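# Lay towel flat, long sides pointing forward, basket kept

## Task

Finish with the towel lying flat in a single layer on the table, its long sides running straight away from the robot toward the far table edge. Every part of it must stay at least a finger's width in from the table edge, two fingers' width away from the basket rim, and more than a hand's width from each arm's column. The basket must still be upright with its entire base on the table, no more than three fingers' width from its starting spot and turned roughly as before. Release everything and move the grippers away at the end; nothing may rely on the robot to stay in place.

## Robot and tools

Robot: two arms, left_arm and right_arm, each a six-joint arm with a parallel two-finger gripper. Base roots in the scene frame: left_arm at (+0.036, +0.342, 0) m, quat_wxyz (+0.996, 0, 0, -0.089); right_arm at (+0.011, -0.345, 0) m, quat_wxyz (+1.000, 0, 0, +0.016). Joint ranges in rad, base to hand: waist -2.618..3.054, shoulder 0..3.142, elbow 0..3.142, wrist pitch -1.571..1.571, wrist yaw -1.571..1.571, wrist roll -2.094..2.094. Elbows never fully straighten.

Scene frame: origin on the table top midway between the arms, +x out over the table (away from the robot), +z up, left_arm on the +y side. The names left and right do not refer to image sides. Each gripper has its own axes: fingers point along +z, and they open and close along y. end_effector_position is the point between the pads, about 1 cm short of the tips.

Result lines: the state line reads left_arm: ... | right_arm: ..., giving each gripper's end_effector_position (m) and end_effector_quat_wxyz in the scene frame; the reported position may be off, more so at long reach. grip_measured is the finger motor position on the opening scale (+1 open, -1 shut). Pads meet near -0.94 and each mm of held width adds about 0.0208; each gripper may carry a fixed bias of up to 0.02. Joint positions end with the opening in metres (never below zero). Hand target is what the controller is currently steering toward. pose unreachable means the clearance check altered or blocked a command for the named arm. FAULT or OVER-TEMPERATURE FAULT means that arm stopped. MOTOR HOT warns at 75 °C; holding loads heats motors, at 90 °C the arm halts for 10 s, at 100 °C it drops. Images arrive in the order cam_high, cam_low, cam_left_wrist, cam_right_wrist, each 504x504, with calibration given in OpenCV form (T_world_to_cam maps scene frame to camera frame).

Row format (used by execute_actions and move): one flat list of 14 numbers, each in [-1, 1], covering both arms even if only one moves: dx, dy, dz, rx, ry, rz, opening for left_arm, then the same seven for right_arm. dx..rz are an offset, not a pose: a target relative to the gripper's measured pose at the start of the action (or, for the first action of a call or for move, the pose in the latest result), expressed in that gripper's own axes. Scale: 1.0 = 0.6 m for dx, dy, dz and 180 degrees for the rotation; rx, ry, rz form one rotation vector. opening is absolute: +1 fully open (0.093 m), -1 closed; intermediate values drive the motor to that grip_measured reading. Keep sending the closing number to keep holding; the further below the object's width reading, the harder the squeeze.

execute_actions(actions): a list of actions; each action is a list of up to 15 rows, each row lasting one 1/30 s step, the last row repeated to fill 15 steps. All rows in an action are offsets from the same start pose, not cumulative. An empty list just returns state and images. Per step the command is clipped to within 70 mm and 16 degrees of the measured pose, so big offsets need several actions; joint friction can leave the hand up to about 31 mm off, and tiny offsets may do nothing. Position wins over orientation when both can't be met.

move(target, speed, blocking): target is one 14-number row as above, an offset from the last reported pose. Both grippers travel straight lines that finish together in 0.5 to 10 s (cut off at 10 s). speed is in m/s, 0.002 to 0.5, default 0.25; rotation is capped at twice that in rad/s. Paths ignore obstacles and the other arm, and hands can lag, stray or overshoot, especially near full reach. Opening is applied at the start. The result adds a move: line with the ending (done, off_target, moving, held, fault), any limits (paced = command clipped; held = a check blocked steps, after which the arm may speed up), and each gripper's distance from target. blocking=false returns after 0.5 s while motion continues; then use wait or stop before sending new moves or actions.

wait(seconds): 0 to 10; arms hold their last command; returns early if a move ends. stop(): brakes a running move (needs some room; fingers keep moving). zoom_image(camera, region): region is [x0, y0, x1, y1] in pixels of that camera's latest image, at most 504 by 504. read_manual(section): licence text only. finished_scene(scene): ends the scene, irreversible; call it only after the goal holds with the grippers open and away.

To keep an arm still, send its offset back to where it should be in the first call of a reply and zeros afterwards, always with its proper opening. The robot keeps holding the last command while you think.

Avoid: faster contact means harder impact, and aiming far past a contact presses harder; don't slam, drop, or shove hard. Don't let the arms collide or press on each other. Expect occasional brief tugs on held items. Knocking anything off the table fails the task, and the basket must not be tipped or dragged far.

Each tool is called after "Call:" as name(argument=value, ...) on one line, values as JSON.

## Session

Call:
execute_actions(actions=[])

Scene clock: 0.00 s.
left_arm: end_effector_position=(+0.5351, +0.4008, +0.3890) grip_measured=+1.000 end_effector_quat_wxyz=(+0.704, +0.106, +0.697, -0.089) | right_arm: end_effector_position=(+0.3997, -0.1243, +0.2903) grip_measured=+1.000 end_effector_quat_wxyz=(+0.233, +0.070, +0.810, +0.534)
Joint positions: left_arm=[0.478 1.596 1.395 0.208 0.577 0.022 0.093] | right_arm=[ 0.22   1.511  1.272 -0.221 -0.765  0.914  0.093]
Joint velocities: left_arm=[0.012 0.012 0.002 0.037 0.022 0.037 0.   ] | right_arm=[-0.007 -0.012  0.007  0.007  0.066 -0.022  0.   ]
Motor temperatures (°C, as the motors report them): left_arm=[26 28 27 29 29 27] | right_arm=[26 25 29 28 26 28]
Hand target (left_arm): +0.535, +0.401, +0.389; +0.704, +0.106, +0.697, -0.089
Hand target (right_arm): +0.400, -0.124, +0.290; +0.233, +0.070, +0.810, +0.534

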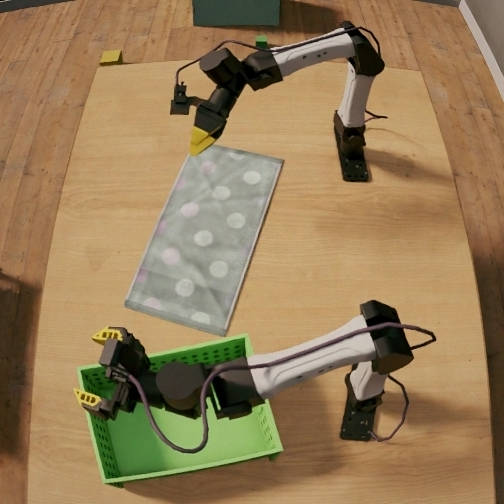

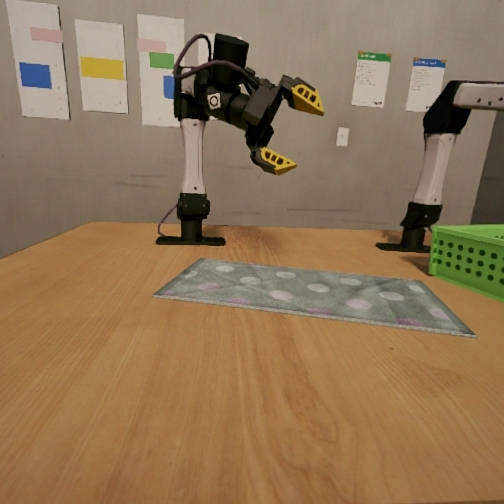

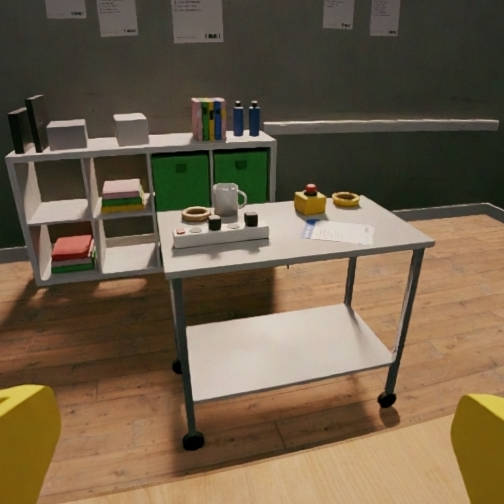

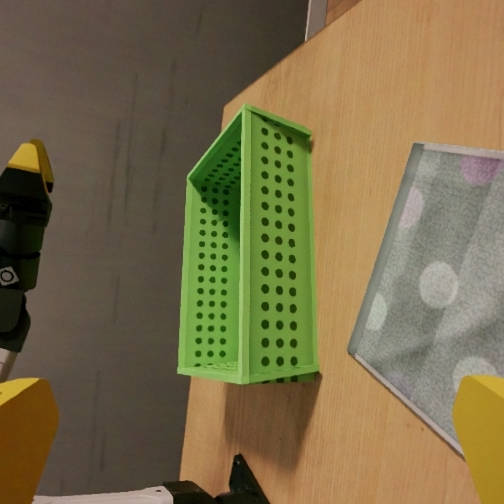

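Call:
move(target=[0,0,-0.2,-0.063,0.5,-0.075,1,0,0,0,0.363,0.158,-0.048,1])

Scene clock: 41.83 s.
left_arm: end_effector_position=(+0.4286, +0.4347, +0.3881) grip_measured=+1.000 end_effector_quat_wxyz=(+0.348, -0.001, +0.936, +0.056) | right_arm: end_effector_position=(+0.4012, -0.1270, +0.2868) grip_measured=+1.000 end_effector_quat_wxyz=(+0.189, +0.024, +0.974, +0.121)
Joint positions: left_arm=[ 0.436  1.857  2.556 -1.551  0.063  0.232  0.093] | right_arm=[ 0.469  2.065  2.506 -1.559 -0.02   0.556  0.093]
Joint velocities: left_arm=[-0.007 -0.002  0.007  0.022 -0.051 -0.037  0.   ] | right_arm=[-0.017  0.002  0.012 -0.007  0.037  0.037  0.   ]
Motor temperatures (°C, as the motors report them): left_arm=[26 33 33 35 29 27] | right_arm=[26 30 34 33 26 28]
Hand target (left_arm): +0.422, +0.432, +0.388; +0.343, -0.004, +0.937, +0.060
Hand target (right_arm): +0.399, -0.124, +0.288; +0.191, +0.015, +0.975, +0.116
Off the commanded pose (left_arm): 0.009 m, 41 deg; orientation clipped at the last step of the last action.
Off the commanded pose (right_arm): 0.005 m, 26 deg; orientation clipped at the last step of the last action.
joint sent to its limit (left arm) — the command would take joint 4 (wrist pitch) past its lower limit, so that joint was sent only as far as its limit.
joint sent to its limit (right arm) — the command would take joint 4 (wrist pitch) past its lower limit, so that joint was sent only as far as its limit.
move: off_target (left_arm, right_arm); limits=paced
camera_calibration (this result's frames):
cam_left_wrist: T_world_to_cam=[[0.0592398, -0.992799, -0.104121, 0.449068], [-0.956783, -0.0267217, -0.289571, 0.569708], [0.284704, 0.116775, -0.951476, 0.280252], [0, 0, 0, 1]] pos_world=[0.438695, 0.428331, 0.478382]
cam_right_wrist: T_world_to_cam=[[-0.000355329, -0.968102, -0.250556, -0.0552288], [-0.997987, -0.0155455, 0.0614803, 0.418029], [-0.0634143, 0.250074, -0.966148, 0.418144], [0, 0, 0, 1]] pos_world=[0.443685, -0.151535, 0.36445]

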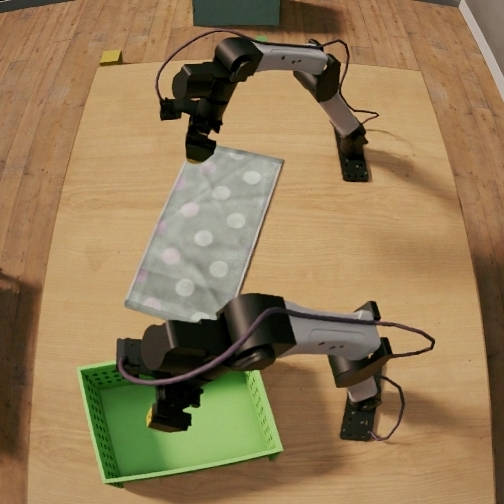

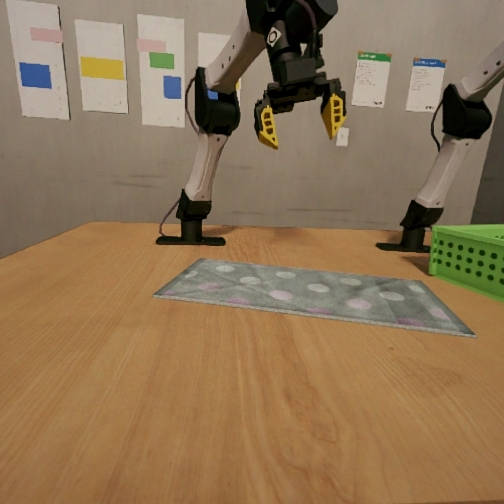

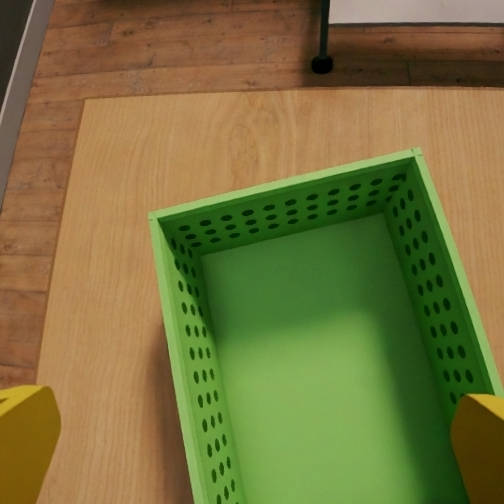

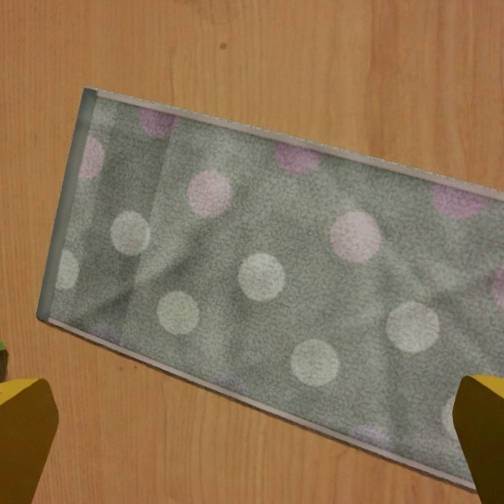

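Call:
move(target=[0,0,0,0,0,0,1,0.226,-0.377,0.245,0.078,0.122,-0.016,0.2])

Call:
move(target=[0,0,0,0,0,0,1,0,0,0.075,0,0,0,0.2], speed=0.05)

Call:
move(target=[0,0,0,0,0,0,1,0,0,0.01,0,0,0,-1], speed=0.05)

Call:
move(target=[0,0,0,0,0,0,1,0.04,-0.14,-0.04,0,0,0,-1], speed=0.1)

Scene clock: 64.50 s.
left_arm: end_effector_position=(+0.4284, +0.4353, +0.3880) grip_measured=+1.000 end_effector_quat_wxyz=(+0.348, -0.001, +0.936, +0.059) | right_arm: end_effector_position=(+0.3335, -0.3009, +0.0593) grip_measured=+0.202 end_effector_quat_wxyz=(+0.002, +0.004, +1.000, +0.001)
Joint positions: left_arm=[ 0.435  1.857  2.556 -1.551  0.057  0.232  0.093] | right_arm=[ 0.102  1.807  1.292 -1.051 -0.001  0.143  0.055]
Joint velocities: left_arm=[-0.017 -0.012  0.017  0.037 -0.037  0.051  0.   ] | right_arm=[ 0.007 -0.012 -0.007  0.051 -0.007  0.066 -0.   ]
Motor temperatures (°C, as the motors report them): left_arm=[26 35 31 35 29 27] | right_arm=[26 34 35 31 26 28]
Hand target (left_arm): +0.429, +0.435, +0.388; +0.348, -0.001, +0.936, +0.056
Hand target (right_arm): +0.335, -0.305, +0.053; +0.003, +0.003, +1.000, -0.004
Off the commanded pose (left_arm): 0.001 m, 0 deg.
Off the commanded pose (right_arm): 0.010 m, 1 deg.
move: done
camera_calibration (this result's frames):
cam_left_wrist: T_world_to_cam=[[0.0619681, -0.992152, -0.108602, 0.449908], [-0.957042, -0.0281875, -0.288576, 0.569961], [0.28325, 0.121819, -0.951278, 0.278526], [0, 0, 0, 1]] pos_world=[0.438704, 0.428513, 0.478294]
cam_right_wrist: T_world_to_cam=[[-0.00859764, -0.999944, -0.00622836, -0.301989], [-0.904037, 0.00511074, 0.427423, 0.314923], [-0.427367, 0.0093055, -0.90403, 0.282874], [0, 0, 0, 1]] pos_world=[0.402997, -0.306214, 0.119241]

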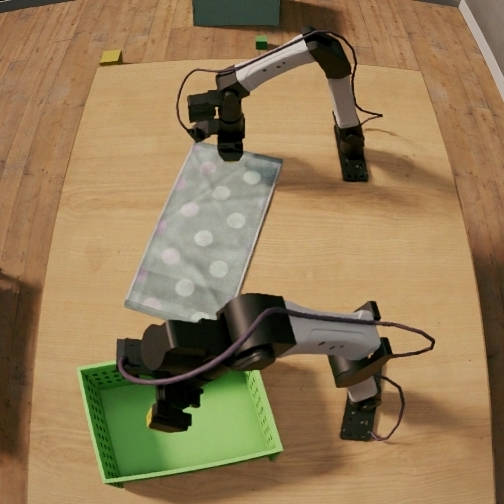

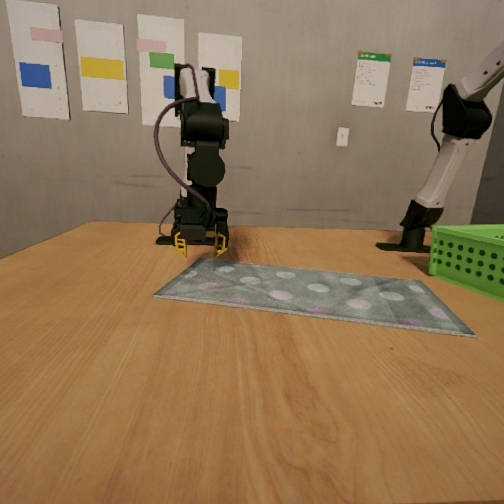

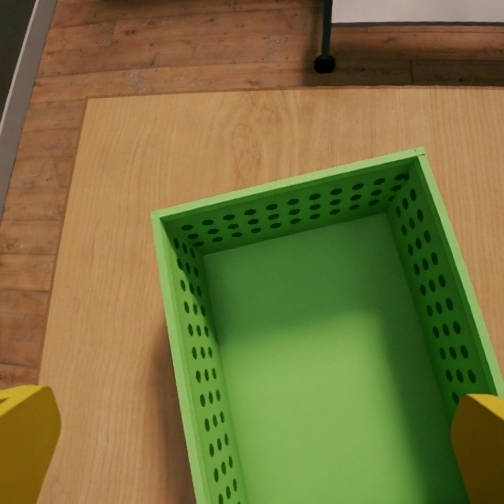

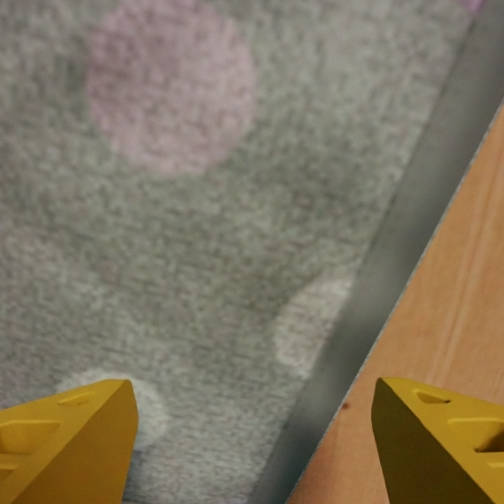

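Scene clock: 65.87 s.
left_arm: end_effector_position=(+0.4284, +0.4353, +0.3880) grip_measured=+1.000 end_effector_quat_wxyz=(+0.348, -0.001, +0.936, +0.059) | right_arm: end_effector_position=(+0.3345, -0.3008, +0.0226) grip_measured=+0.202 end_effector_quat_wxyz=(+0.006, +0.004, +1.000, +0.001)
Joint positions: left_arm=[ 0.435  1.857  2.556 -1.551  0.057  0.232  0.093] | right_arm=[ 0.102  1.851  1.194 -0.901 -0.001  0.143  0.055]
Joint velocities: left_arm=[ 0.002  0.002  0.012 -0.022  0.007 -0.11   0.   ] | right_arm=[-0.017  0.007 -0.002 -0.007  0.007  0.007 -0.   ]
Motor temperatures (°C, as the motors report them): left_arm=[26 35 31 35 29 27] | right_arm=[26 34 35 31 26 28]
Hand target (left_arm): +0.428, +0.435, +0.388; +0.348, -0.001, +0.936, +0.059
Hand target (right_arm): +0.334, -0.301, +0.014; +0.002, +0.004, +1.000, +0.001
Off the commanded pose (left_arm): 0.000 m, 0 deg.
Off the commanded pose (right_arm): 0.008 m, 0 deg.
move: done
camera_calibration (this result's frames):
cam_left_wrist: T_world_to_cam=[[0.0619681, -0.992152, -0.108602, 0.449908], [-0.957042, -0.0281875, -0.288576, 0.569961], [0.28325, 0.121819, -0.951278, 0.278526], [0, 0, 0, 1]] pos_world=[0.438704, 0.428513, 0.478294]
cam_right_wrist: T_world_to_cam=[[-0.00854918, -0.999937, -0.00726793, -0.302067], [-0.907084, 0.00469587, 0.420924, 0.332549], [-0.420863, 0.0101912, -0.907067, 0.248247], [0, 0, 0, 1]] pos_world=[0.403545, -0.306139, 0.083003]

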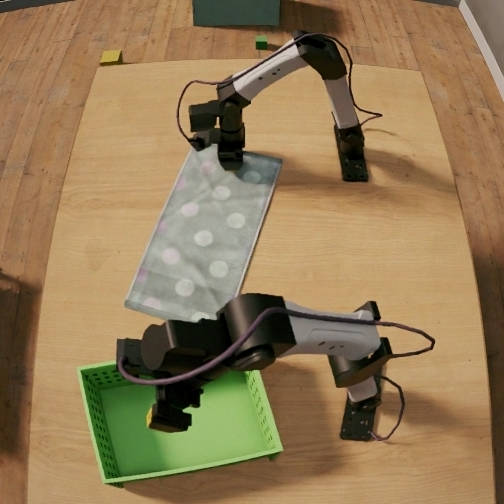

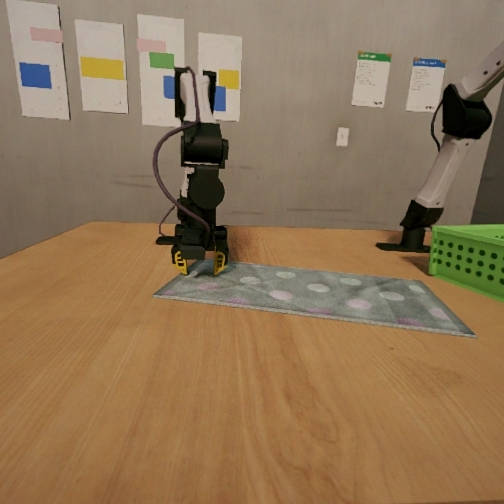

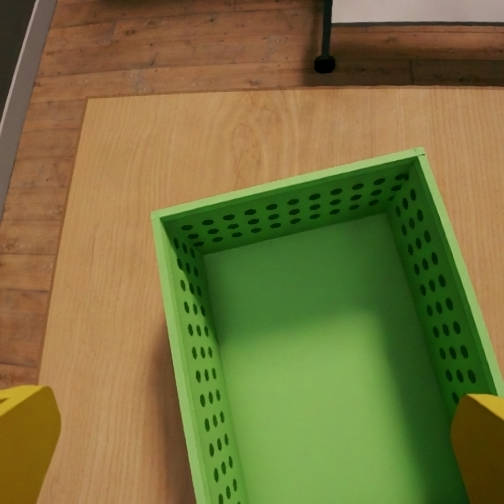

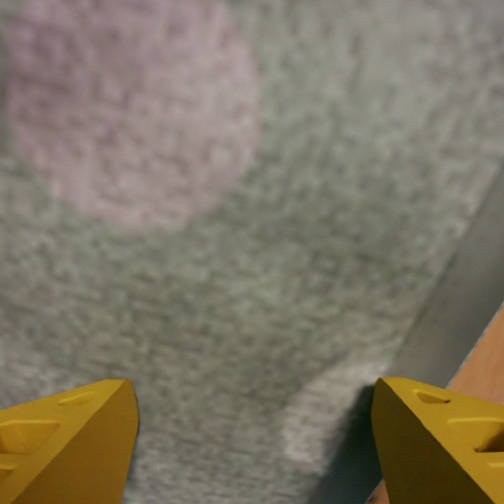

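Scene clock: 66.57 s.
left_arm: end_effector_position=(+0.4284, +0.4353, +0.3880) grip_measured=+1.000 end_effector_quat_wxyz=(+0.348, -0.001, +0.936, +0.059) | right_arm: end_effector_position=(+0.3346, -0.3008, +0.0226) grip_measured=-0.985 end_effector_quat_wxyz=(+0.006, +0.004, +1.000, +0.001)
Joint positions: left_arm=[ 0.435  1.857  2.556 -1.551  0.057  0.232  0.093] | right_arm=[ 0.102  1.851  1.194 -0.901 -0.001  0.143  0.   ]
Joint velocities: left_arm=[-0.012 -0.007 -0.007 -0.007 -0.022  0.007  0.   ] | right_arm=[-0.002 -0.002 -0.012  0.007 -0.007  0.022  0.   ]
Motor temperatures (°C, as the motors report them): left_arm=[26 35 31 35 29 27] | right_arm=[26 34 35 31 26 28]
Hand target (left_arm): +0.428, +0.435, +0.388; +0.348, -0.001, +0.936, +0.059
Hand target (right_arm): +0.334, -0.301, +0.017; +0.006, +0.004, +1.000, +0.001
Off the commanded pose (left_arm): 0.000 m, 0 deg.
Off the commanded pose (right_arm): 0.006 m, 0 deg.
move: done
camera_calibration (this result's frames):
cam_left_wrist: T_world_to_cam=[[0.0619681, -0.992152, -0.108602, 0.449908], [-0.957042, -0.0281875, -0.288576, 0.569961], [0.28325, 0.121819, -0.951278, 0.278526], [0, 0, 0, 1]] pos_world=[0.438704, 0.428513, 0.478294]
cam_right_wrist: T_world_to_cam=[[-0.00854642, -0.999937, -0.00732263, -0.302053], [-0.907243, 0.00467421, 0.420581, 0.332686], [-0.420521, 0.0102379, -0.907225, 0.248189], [0, 0, 0, 1]] pos_world=[0.403614, -0.30613, 0.08303]

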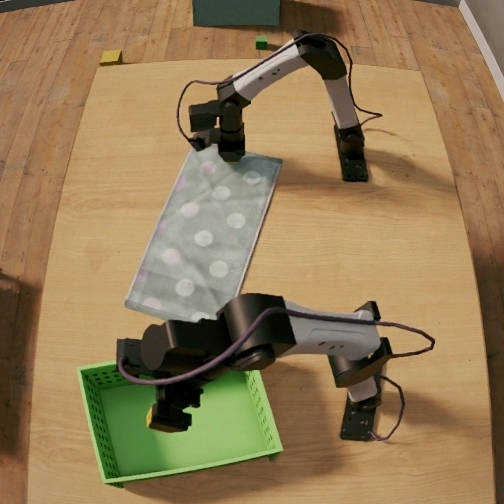

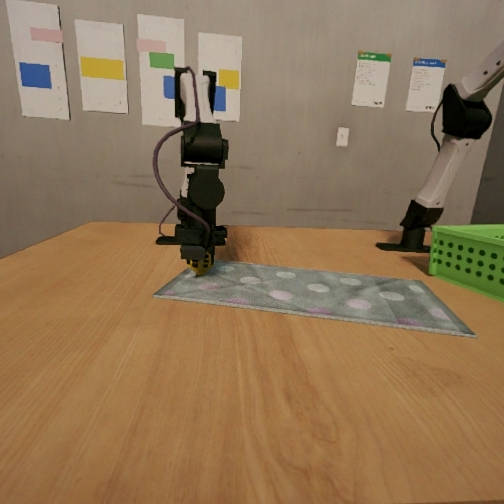

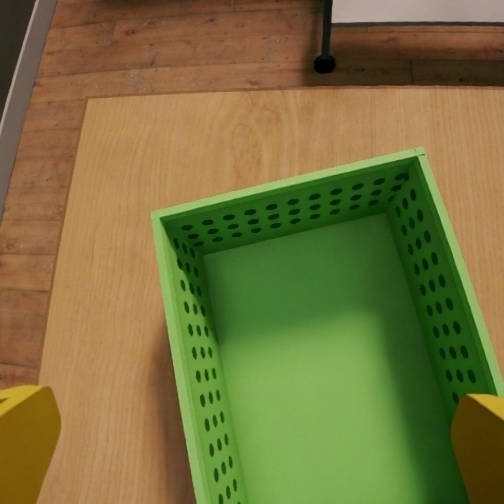

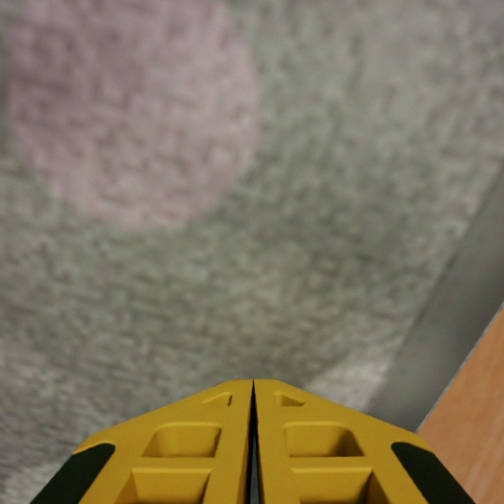

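Scene clock: 67.93 s.
left_arm: end_effector_position=(+0.4284, +0.4353, +0.3880) grip_measured=+1.000 end_effector_quat_wxyz=(+0.348, -0.001, +0.936, +0.059) | right_arm: end_effector_position=(+0.3191, -0.3842, +0.0432) grip_measured=-0.985 end_effector_quat_wxyz=(+0.011, +0.006, +1.000, -0.001)
Joint positions: left_arm=[ 0.435  1.857  2.556 -1.551  0.057  0.232  0.093] | right_arm=[-0.16   1.757  1.163 -0.955 -0.001 -0.115  0.   ]
Joint velocities: left_arm=[-0.012 -0.017 -0.007 -0.007  0.037 -0.007  0.   ] | right_arm=[-0.007 -0.012  0.002 -0.022 -0.022  0.051  0.   ]
Motor temperatures (°C, as the motors report them): left_arm=[26 35 31 35 29 27] | right_arm=[26 34 35 31 26 28]
Hand target (left_arm): +0.428, +0.435, +0.388; +0.348, -0.001, +0.936, +0.059
Hand target (right_arm): +0.311, -0.386, +0.047; +0.008, +0.004, +1.000, -0.000
Off the commanded pose (left_arm): 0.000 m, 0 deg.
Off the commanded pose (right_arm): 0.010 m, 1 deg.
move: done
camera_calibration (this result's frames):
cam_left_wrist: T_world_to_cam=[[0.0619681, -0.992152, -0.108602, 0.449908], [-0.957042, -0.0281875, -0.288576, 0.569961], [0.28325, 0.121819, -0.951278, 0.278526], [0, 0, 0, 1]] pos_world=[0.438704, 0.428513, 0.478294]
cam_right_wrist: T_world_to_cam=[[-0.0119661, -0.999924, -0.00305323, -0.384481], [-0.911067, 0.00964425, 0.412146, 0.313896], [-0.412085, 0.00771346, -0.911113, 0.25773], [0, 0, 0, 1]] pos_world=[0.387587, -0.389467, 0.104276]

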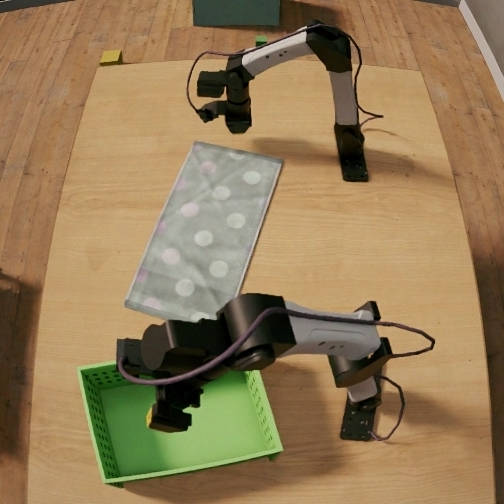

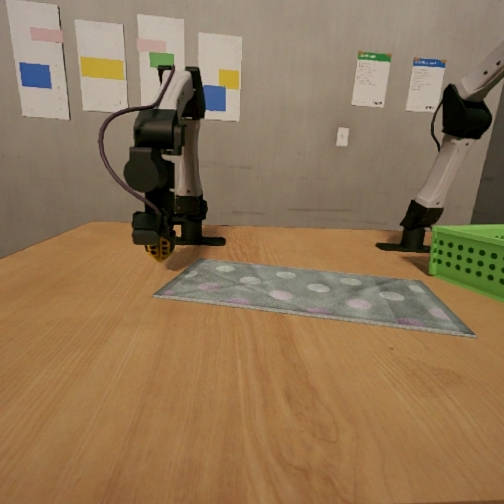

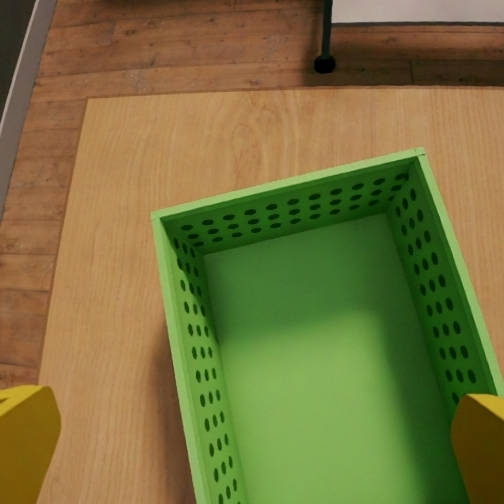

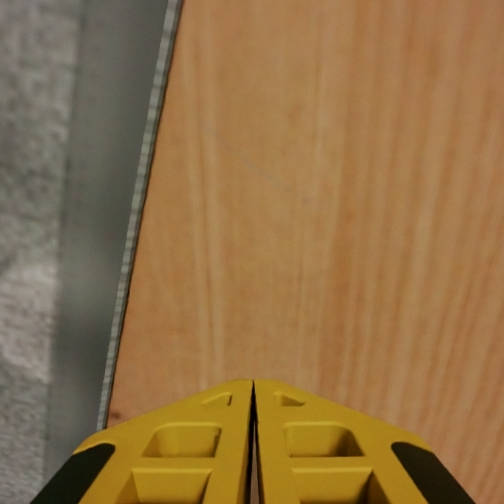

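Not low enough. Retry deeper.

Call:
move(target=[0,0,0,0,0,0,1,-0.025,0.15,0.02,0,0,0,0.2], speed=0.15)

Call:
move(target=[0,0,0,0,0,0,1,0,0,0.06,0,0,0,0.2], speed=0.04)

Call:
move(target=[0,0,0,0,0,0,1,0,0,0.01,0,0,0,-1], speed=0.05)

Call:
move(target=[0,0,0,0,0,0,1,0.04,-0.14,-0.05,0,0,0,-1], speed=0.1)

Scene clock: 76.00 s.
left_arm: end_effector_position=(+0.4284, +0.4353, +0.3880) grip_measured=+1.000 end_effector_quat_wxyz=(+0.348, -0.001, +0.936, +0.059) | right_arm: end_effector_position=(+0.3227, -0.2967, +0.0303) grip_measured=+0.198 end_effector_quat_wxyz=(-0.004, +0.003, +1.000, -0.001)
Joint positions: left_arm=[ 0.435  1.857  2.556 -1.551  0.057  0.232  0.093] | right_arm=[ 0.121  1.817  1.183 -0.944  0.     0.159  0.055]
Joint velocities: left_arm=[-0.002  0.017  0.002 -0.007 -0.037 -0.007  0.   ] | right_arm=[-0.007 -0.012 -0.007  0.066  0.037 -0.007 -0.002]
Motor temperatures (°C, as the motors report them): left_arm=[26 35 31 35 29 27] | right_arm=[26 35 35 30 26 28]
Hand target (left_arm): +0.428, +0.435, +0.388; +0.348, -0.001, +0.936, +0.059
Hand target (right_arm): +0.333, -0.293, +0.030; +0.009, +0.006, +1.000, +0.001
Off the commanded pose (left_arm): 0.000 m, 0 deg.
Off the commanded pose (right_arm): 0.013 m, 2 deg.
move: off_target (right_arm)
camera_calibration (this result's frames):
cam_left_wrist: T_world_to_cam=[[0.0619681, -0.992152, -0.108602, 0.449908], [-0.957042, -0.0281875, -0.288576, 0.569961], [0.28325, 0.121819, -0.951278, 0.278526], [0, 0, 0, 1]] pos_world=[0.438704, 0.428513, 0.478294]
cam_right_wrist: T_world_to_cam=[[-0.00636709, -0.999973, -0.00360604, -0.298838], [-0.898867, 0.00414311, 0.438201, 0.315268], [-0.438175, 0.00603142, -0.89887, 0.254356], [0, 0, 0, 1]] pos_world=[0.392933, -0.30167, 0.0894046]

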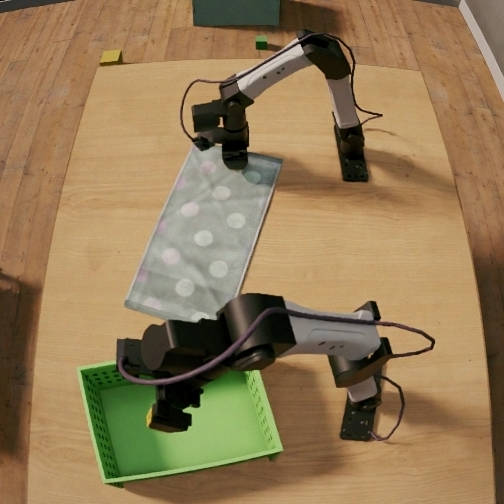

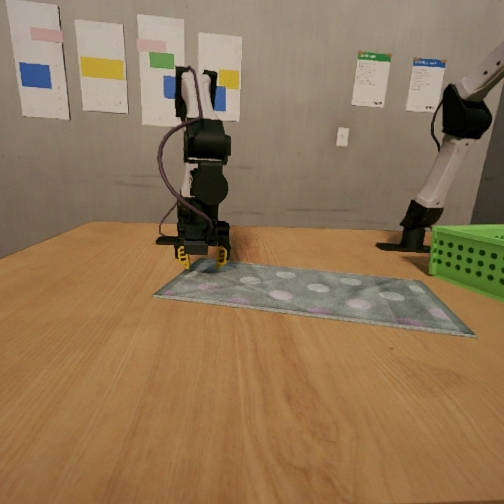

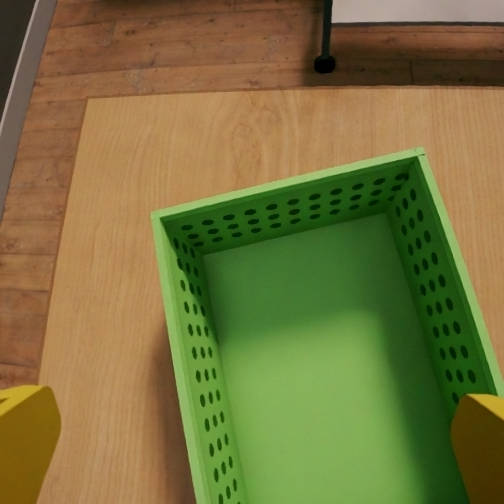

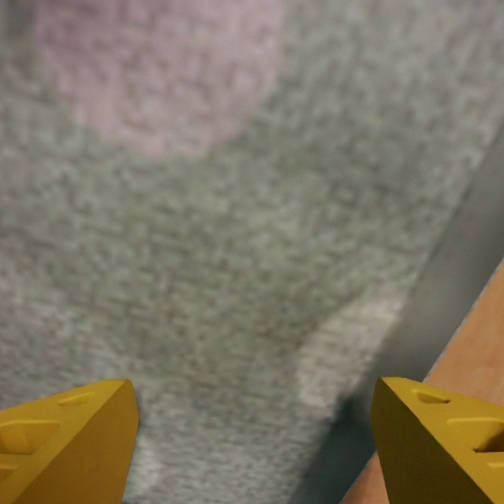

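Scene clock: 77.13 s.
left_arm: end_effector_position=(+0.4284, +0.4353, +0.3880) grip_measured=+1.000 end_effector_quat_wxyz=(+0.348, -0.001, +0.936, +0.059) | right_arm: end_effector_position=(+0.3221, -0.2968, +0.0167) grip_measured=+0.198 end_effector_quat_wxyz=(-0.001, +0.003, +1.000, -0.000)
Joint positions: left_arm=[ 0.435  1.857  2.556 -1.551  0.057  0.232  0.093] | right_arm=[ 0.121  1.831  1.143 -0.883 -0.     0.159  0.055]
Joint velocities: left_arm=[ 0.002 -0.007  0.007  0.051 -0.051  0.081  0.   ] | right_arm=[ 0.007  0.007  0.002 -0.007  0.022 -0.007 -0.001]
Motor temperatures (°C, as the motors report them): left_arm=[26 35 31 35 29 27] | right_arm=[26 35 35 30 26 28]
Hand target (left_arm): +0.428, +0.435, +0.388; +0.348, -0.001, +0.936, +0.059
Hand target (right_arm): +0.321, -0.297, -0.004; -0.005, +0.003, +1.000, -0.001
Off the commanded pose (left_arm): 0.000 m, 0 deg.
Off the commanded pose (right_arm): 0.022 m, 0 deg.
move: off_target (right_arm)
camera_calibration (this result's frames):
cam_left_wrist: T_world_to_cam=[[0.0619681, -0.992152, -0.108602, 0.449908], [-0.957042, -0.0281875, -0.288576, 0.569961], [0.28325, 0.121819, -0.951278, 0.278526], [0, 0, 0, 1]] pos_world=[0.438704, 0.428513, 0.478294]
cam_right_wrist: T_world_to_cam=[[-0.00634501, -0.999968, -0.00489438, -0.298915], [-0.901305, 0.00359881, 0.433169, 0.321323], [-0.433138, 0.0071598, -0.901299, 0.240604], [0, 0, 0, 1]] pos_world=[0.391929, -0.301784, 0.0762062]

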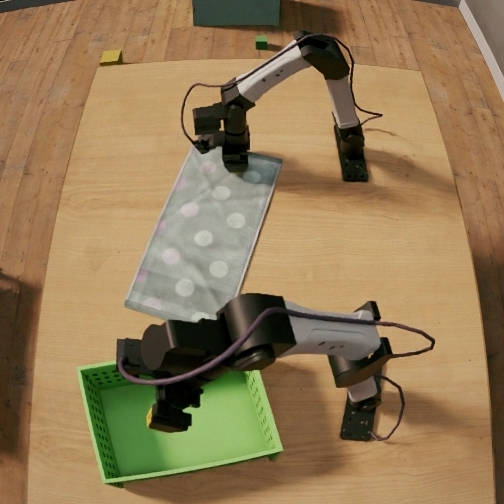

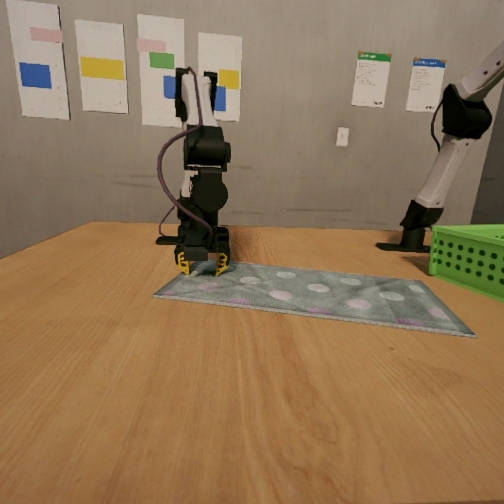

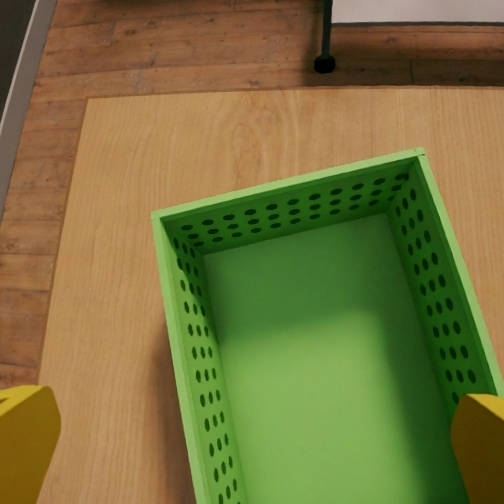

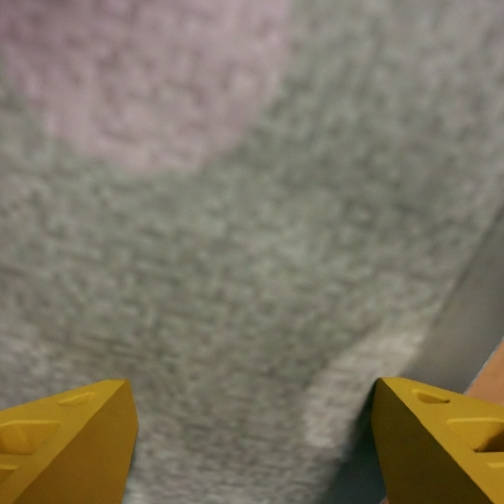

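Scene clock: 77.83 s.
left_arm: end_effector_position=(+0.4284, +0.4353, +0.3880) grip_measured=+1.000 end_effector_quat_wxyz=(+0.348, -0.001, +0.936, +0.059) | right_arm: end_effector_position=(+0.3218, -0.2958, +0.0172) grip_measured=-0.972 end_effector_quat_wxyz=(-0.001, +0.003, +1.000, +0.003)
Joint positions: left_arm=[ 0.435  1.857  2.556 -1.551  0.057  0.232  0.093] | right_arm=[ 0.121  1.83   1.143 -0.885 -0.006  0.159  0.   ]
Joint velocities: left_arm=[-0.007 -0.002 -0.007  0.022 -0.022  0.022  0.   ] | right_arm=[-0.012 -0.012 -0.012  0.007  0.037  0.037  0.   ]
Motor temperatures (°C, as the motors report them): left_arm=[26 35 31 35 29 27] | right_arm=[26 35 35 30 26 28]
Hand target (left_arm): +0.428, +0.435, +0.388; +0.348, -0.001, +0.936, +0.059
Hand target (right_arm): +0.322, -0.297, +0.011; -0.001, +0.003, +1.000, +0.000
Off the commanded pose (left_arm): 0.000 m, 0 deg.
Off the commanded pose (right_arm): 0.007 m, 0 deg.
move: done
camera_calibration (this result's frames):
cam_left_wrist: T_world_to_cam=[[0.0619681, -0.992152, -0.108602, 0.449908], [-0.957042, -0.0281875, -0.288576, 0.569961], [0.28325, 0.121819, -0.951278, 0.278526], [0, 0, 0, 1]] pos_world=[0.438704, 0.428513, 0.478294]
cam_right_wrist: T_world_to_cam=[[-0.00635813, -0.999919, -0.0109806, -0.297795], [-0.901064, 0.000967038, 0.433685, 0.320001], [-0.43364, 0.0126516, -0.900998, 0.242663], [0, 0, 0, 1]] pos_world=[0.391676, -0.301151, 0.0765891]

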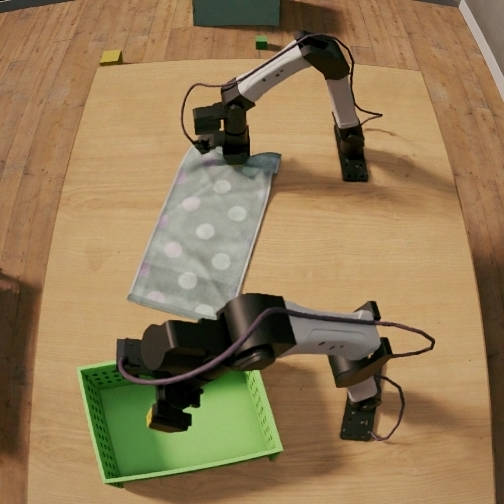

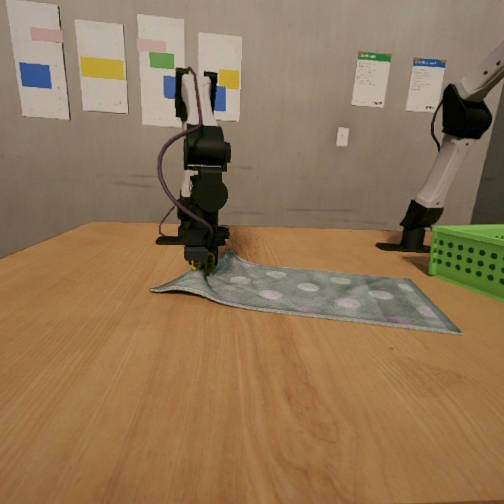

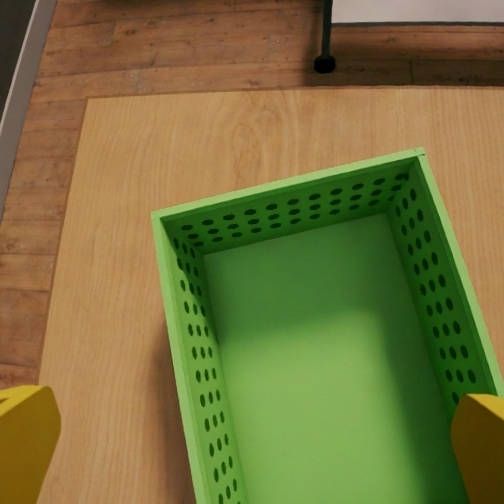

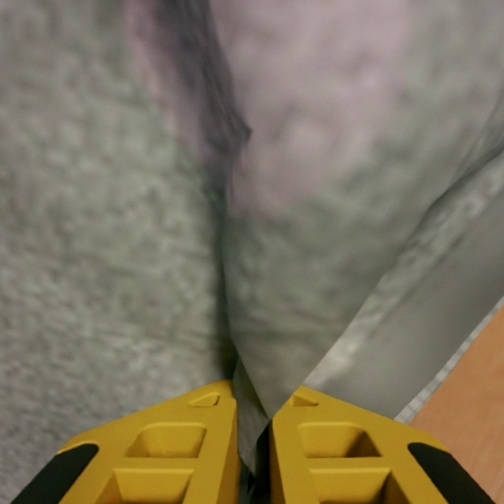

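Scene clock: 79.23 s.
left_arm: end_effector_position=(+0.4284, +0.4353, +0.3880) grip_measured=+1.000 end_effector_quat_wxyz=(+0.348, -0.001, +0.936, +0.059) | right_arm: end_effector_position=(+0.3065, -0.3774, +0.0432) grip_measured=-0.972 end_effector_quat_wxyz=(+0.003, +0.004, +1.000, +0.005)
Joint positions: left_arm=[ 0.435  1.857  2.556 -1.551  0.057  0.232  0.093] | right_arm=[-0.149  1.723  1.123 -0.966 -0.012 -0.108  0.   ]
Joint velocities: left_arm=[-0.012 -0.012  0.007 -0.037 -0.066 -0.007  0.   ] | right_arm=[-0.002  0.007  0.002  0.051 -0.007 -0.037  0.   ]
Motor temperatures (°C, as the motors report them): left_arm=[26 35 31 35 29 27] | right_arm=[26 35 34 30 26 28]
Hand target (left_arm): +0.428, +0.435, +0.388; +0.348, -0.001, +0.936, +0.059
Hand target (right_arm): +0.299, -0.381, +0.048; +0.001, +0.003, +1.000, +0.002
Off the commanded pose (left_arm): 0.000 m, 0 deg.
Off the commanded pose (right_arm): 0.010 m, 1 deg.
move: done
camera_calibration (this result's frames):
cam_left_wrist: T_world_to_cam=[[0.0619681, -0.992152, -0.108602, 0.449908], [-0.957042, -0.0281875, -0.288576, 0.569961], [0.28325, 0.121819, -0.951278, 0.278526], [0, 0, 0, 1]] pos_world=[0.438704, 0.428513, 0.478294]
cam_right_wrist: T_world_to_cam=[[-0.00852642, -0.999836, -0.0159699, -0.378291], [-0.904809, 0.000914719, 0.425816, 0.296511], [-0.425731, 0.0180804, -0.904669, 0.260312], [0, 0, 0, 1]] pos_world=[0.375884, -0.383207, 0.103196]

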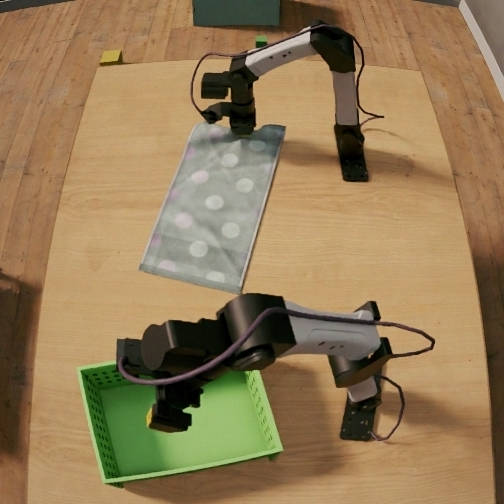

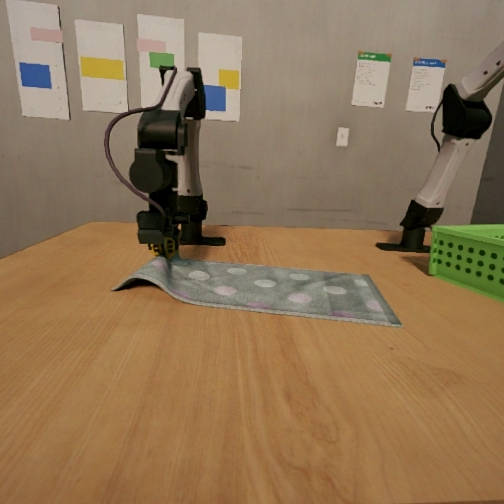

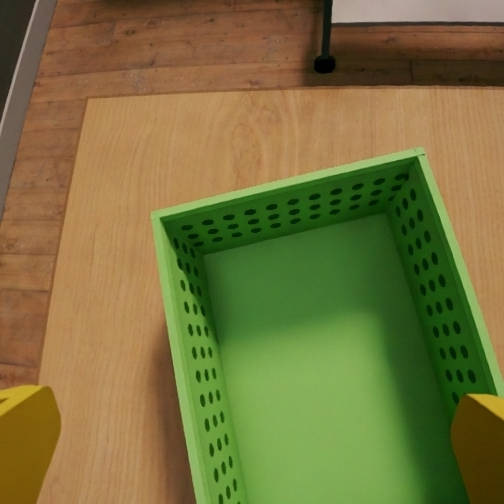

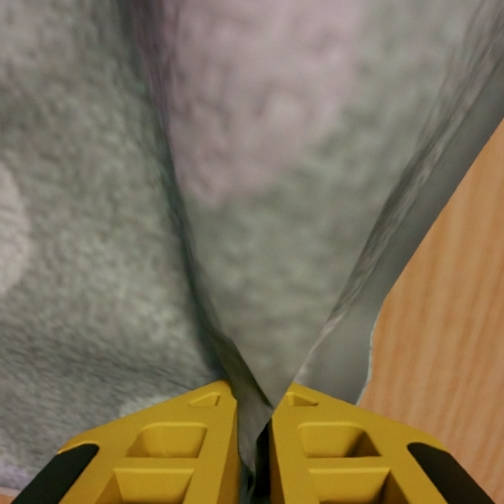

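Call:
move(target=[0.331,-0.747,0.332,0.038,0.226,0,0.2,0,0,0,0,0,0,-1])

Scene clock: 90.60 s.
left_arm: end_effector_position=(+0.4232, +0.0206, +0.0494) grip_measured=+0.202 end_effector_quat_wxyz=(-0.000, -0.001, +1.000, -0.011) | right_arm: end_effector_position=(+0.3064, -0.3773, +0.0432) grip_measured=-0.972 end_effector_quat_wxyz=(+0.003, +0.003, +1.000, +0.006)
Joint positions: left_arm=[-0.51   2.66   2.644 -1.54   0.017 -0.689  0.055] | right_arm=[-0.149  1.723  1.123 -0.966 -0.012 -0.11   0.   ]
Joint velocities: left_arm=[-0.012 -0.007  0.007 -0.007  0.022  0.007  0.001] | right_arm=[-0.002  0.007  0.007  0.007 -0.037  0.007  0.   ]
Motor temperatures (°C, as the motors report them): left_arm=[26 36 32 35 29 27] | right_arm=[26 36 34 30 26 28]
Hand target (left_arm): +0.423, +0.020, +0.056; -0.001, -0.007, +1.000, -0.018
Hand target (right_arm): +0.307, -0.377, +0.043; +0.003, +0.004, +1.000, +0.005
Off the commanded pose (left_arm): 0.011 m, 1 deg.
Off the commanded pose (right_arm): 0.000 m, 0 deg.
joint sent to its limit (left arm) — the command would take joint 4 (wrist pitch) past its lower limit, so that joint was sent only as far as its limit.
move: off_target (left_arm)
camera_calibration (this result's frames):
cam_left_wrist: T_world_to_cam=[[0.0158807, -0.999813, 0.0110711, 0.0157828], [-0.912416, -0.00996206, 0.409142, 0.40183], [-0.408955, -0.0165989, -0.912404, 0.302309], [0, 0, 0, 1]] pos_world=[0.490017, 0.0248009, 0.111247]
cam_right_wrist: T_world_to_cam=[[-0.00624376, -0.999853, -0.0159967, -0.378986], [-0.904658, -0.00116846, 0.426136, 0.295582], [-0.426092, 0.0171322, -0.904518, 0.260019], [0, 0, 0, 1]] pos_world=[0.375826, -0.383039, 0.103171]

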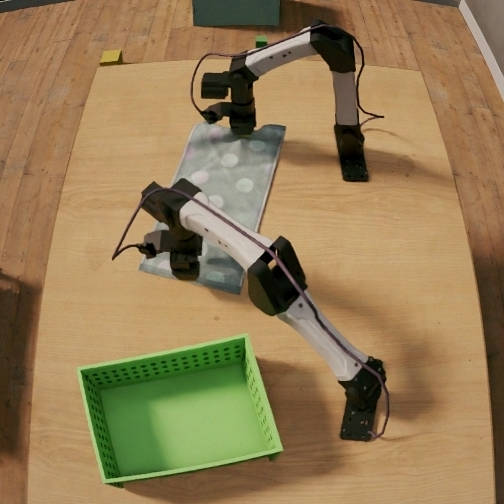

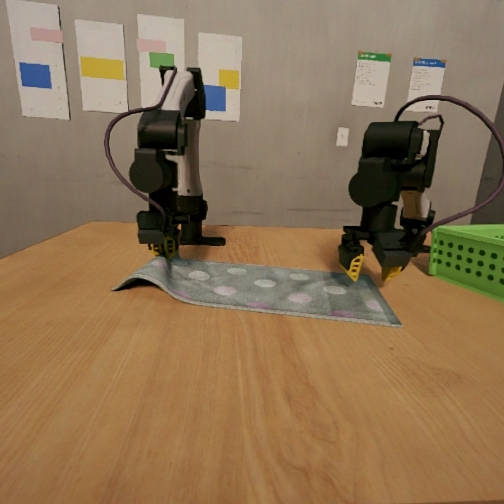

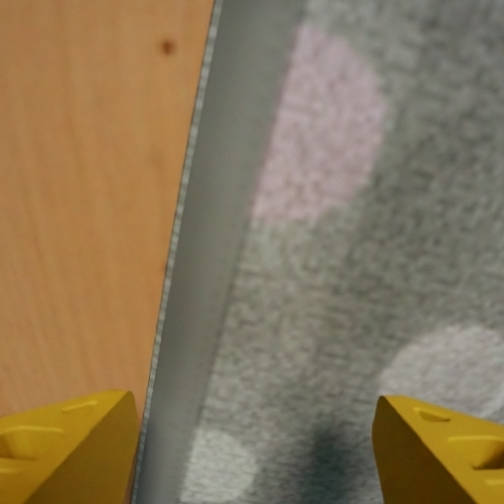

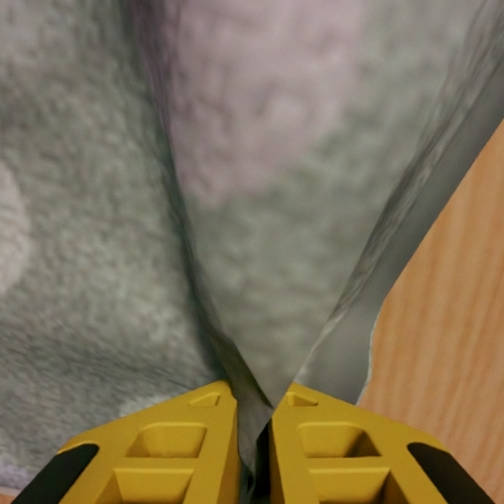

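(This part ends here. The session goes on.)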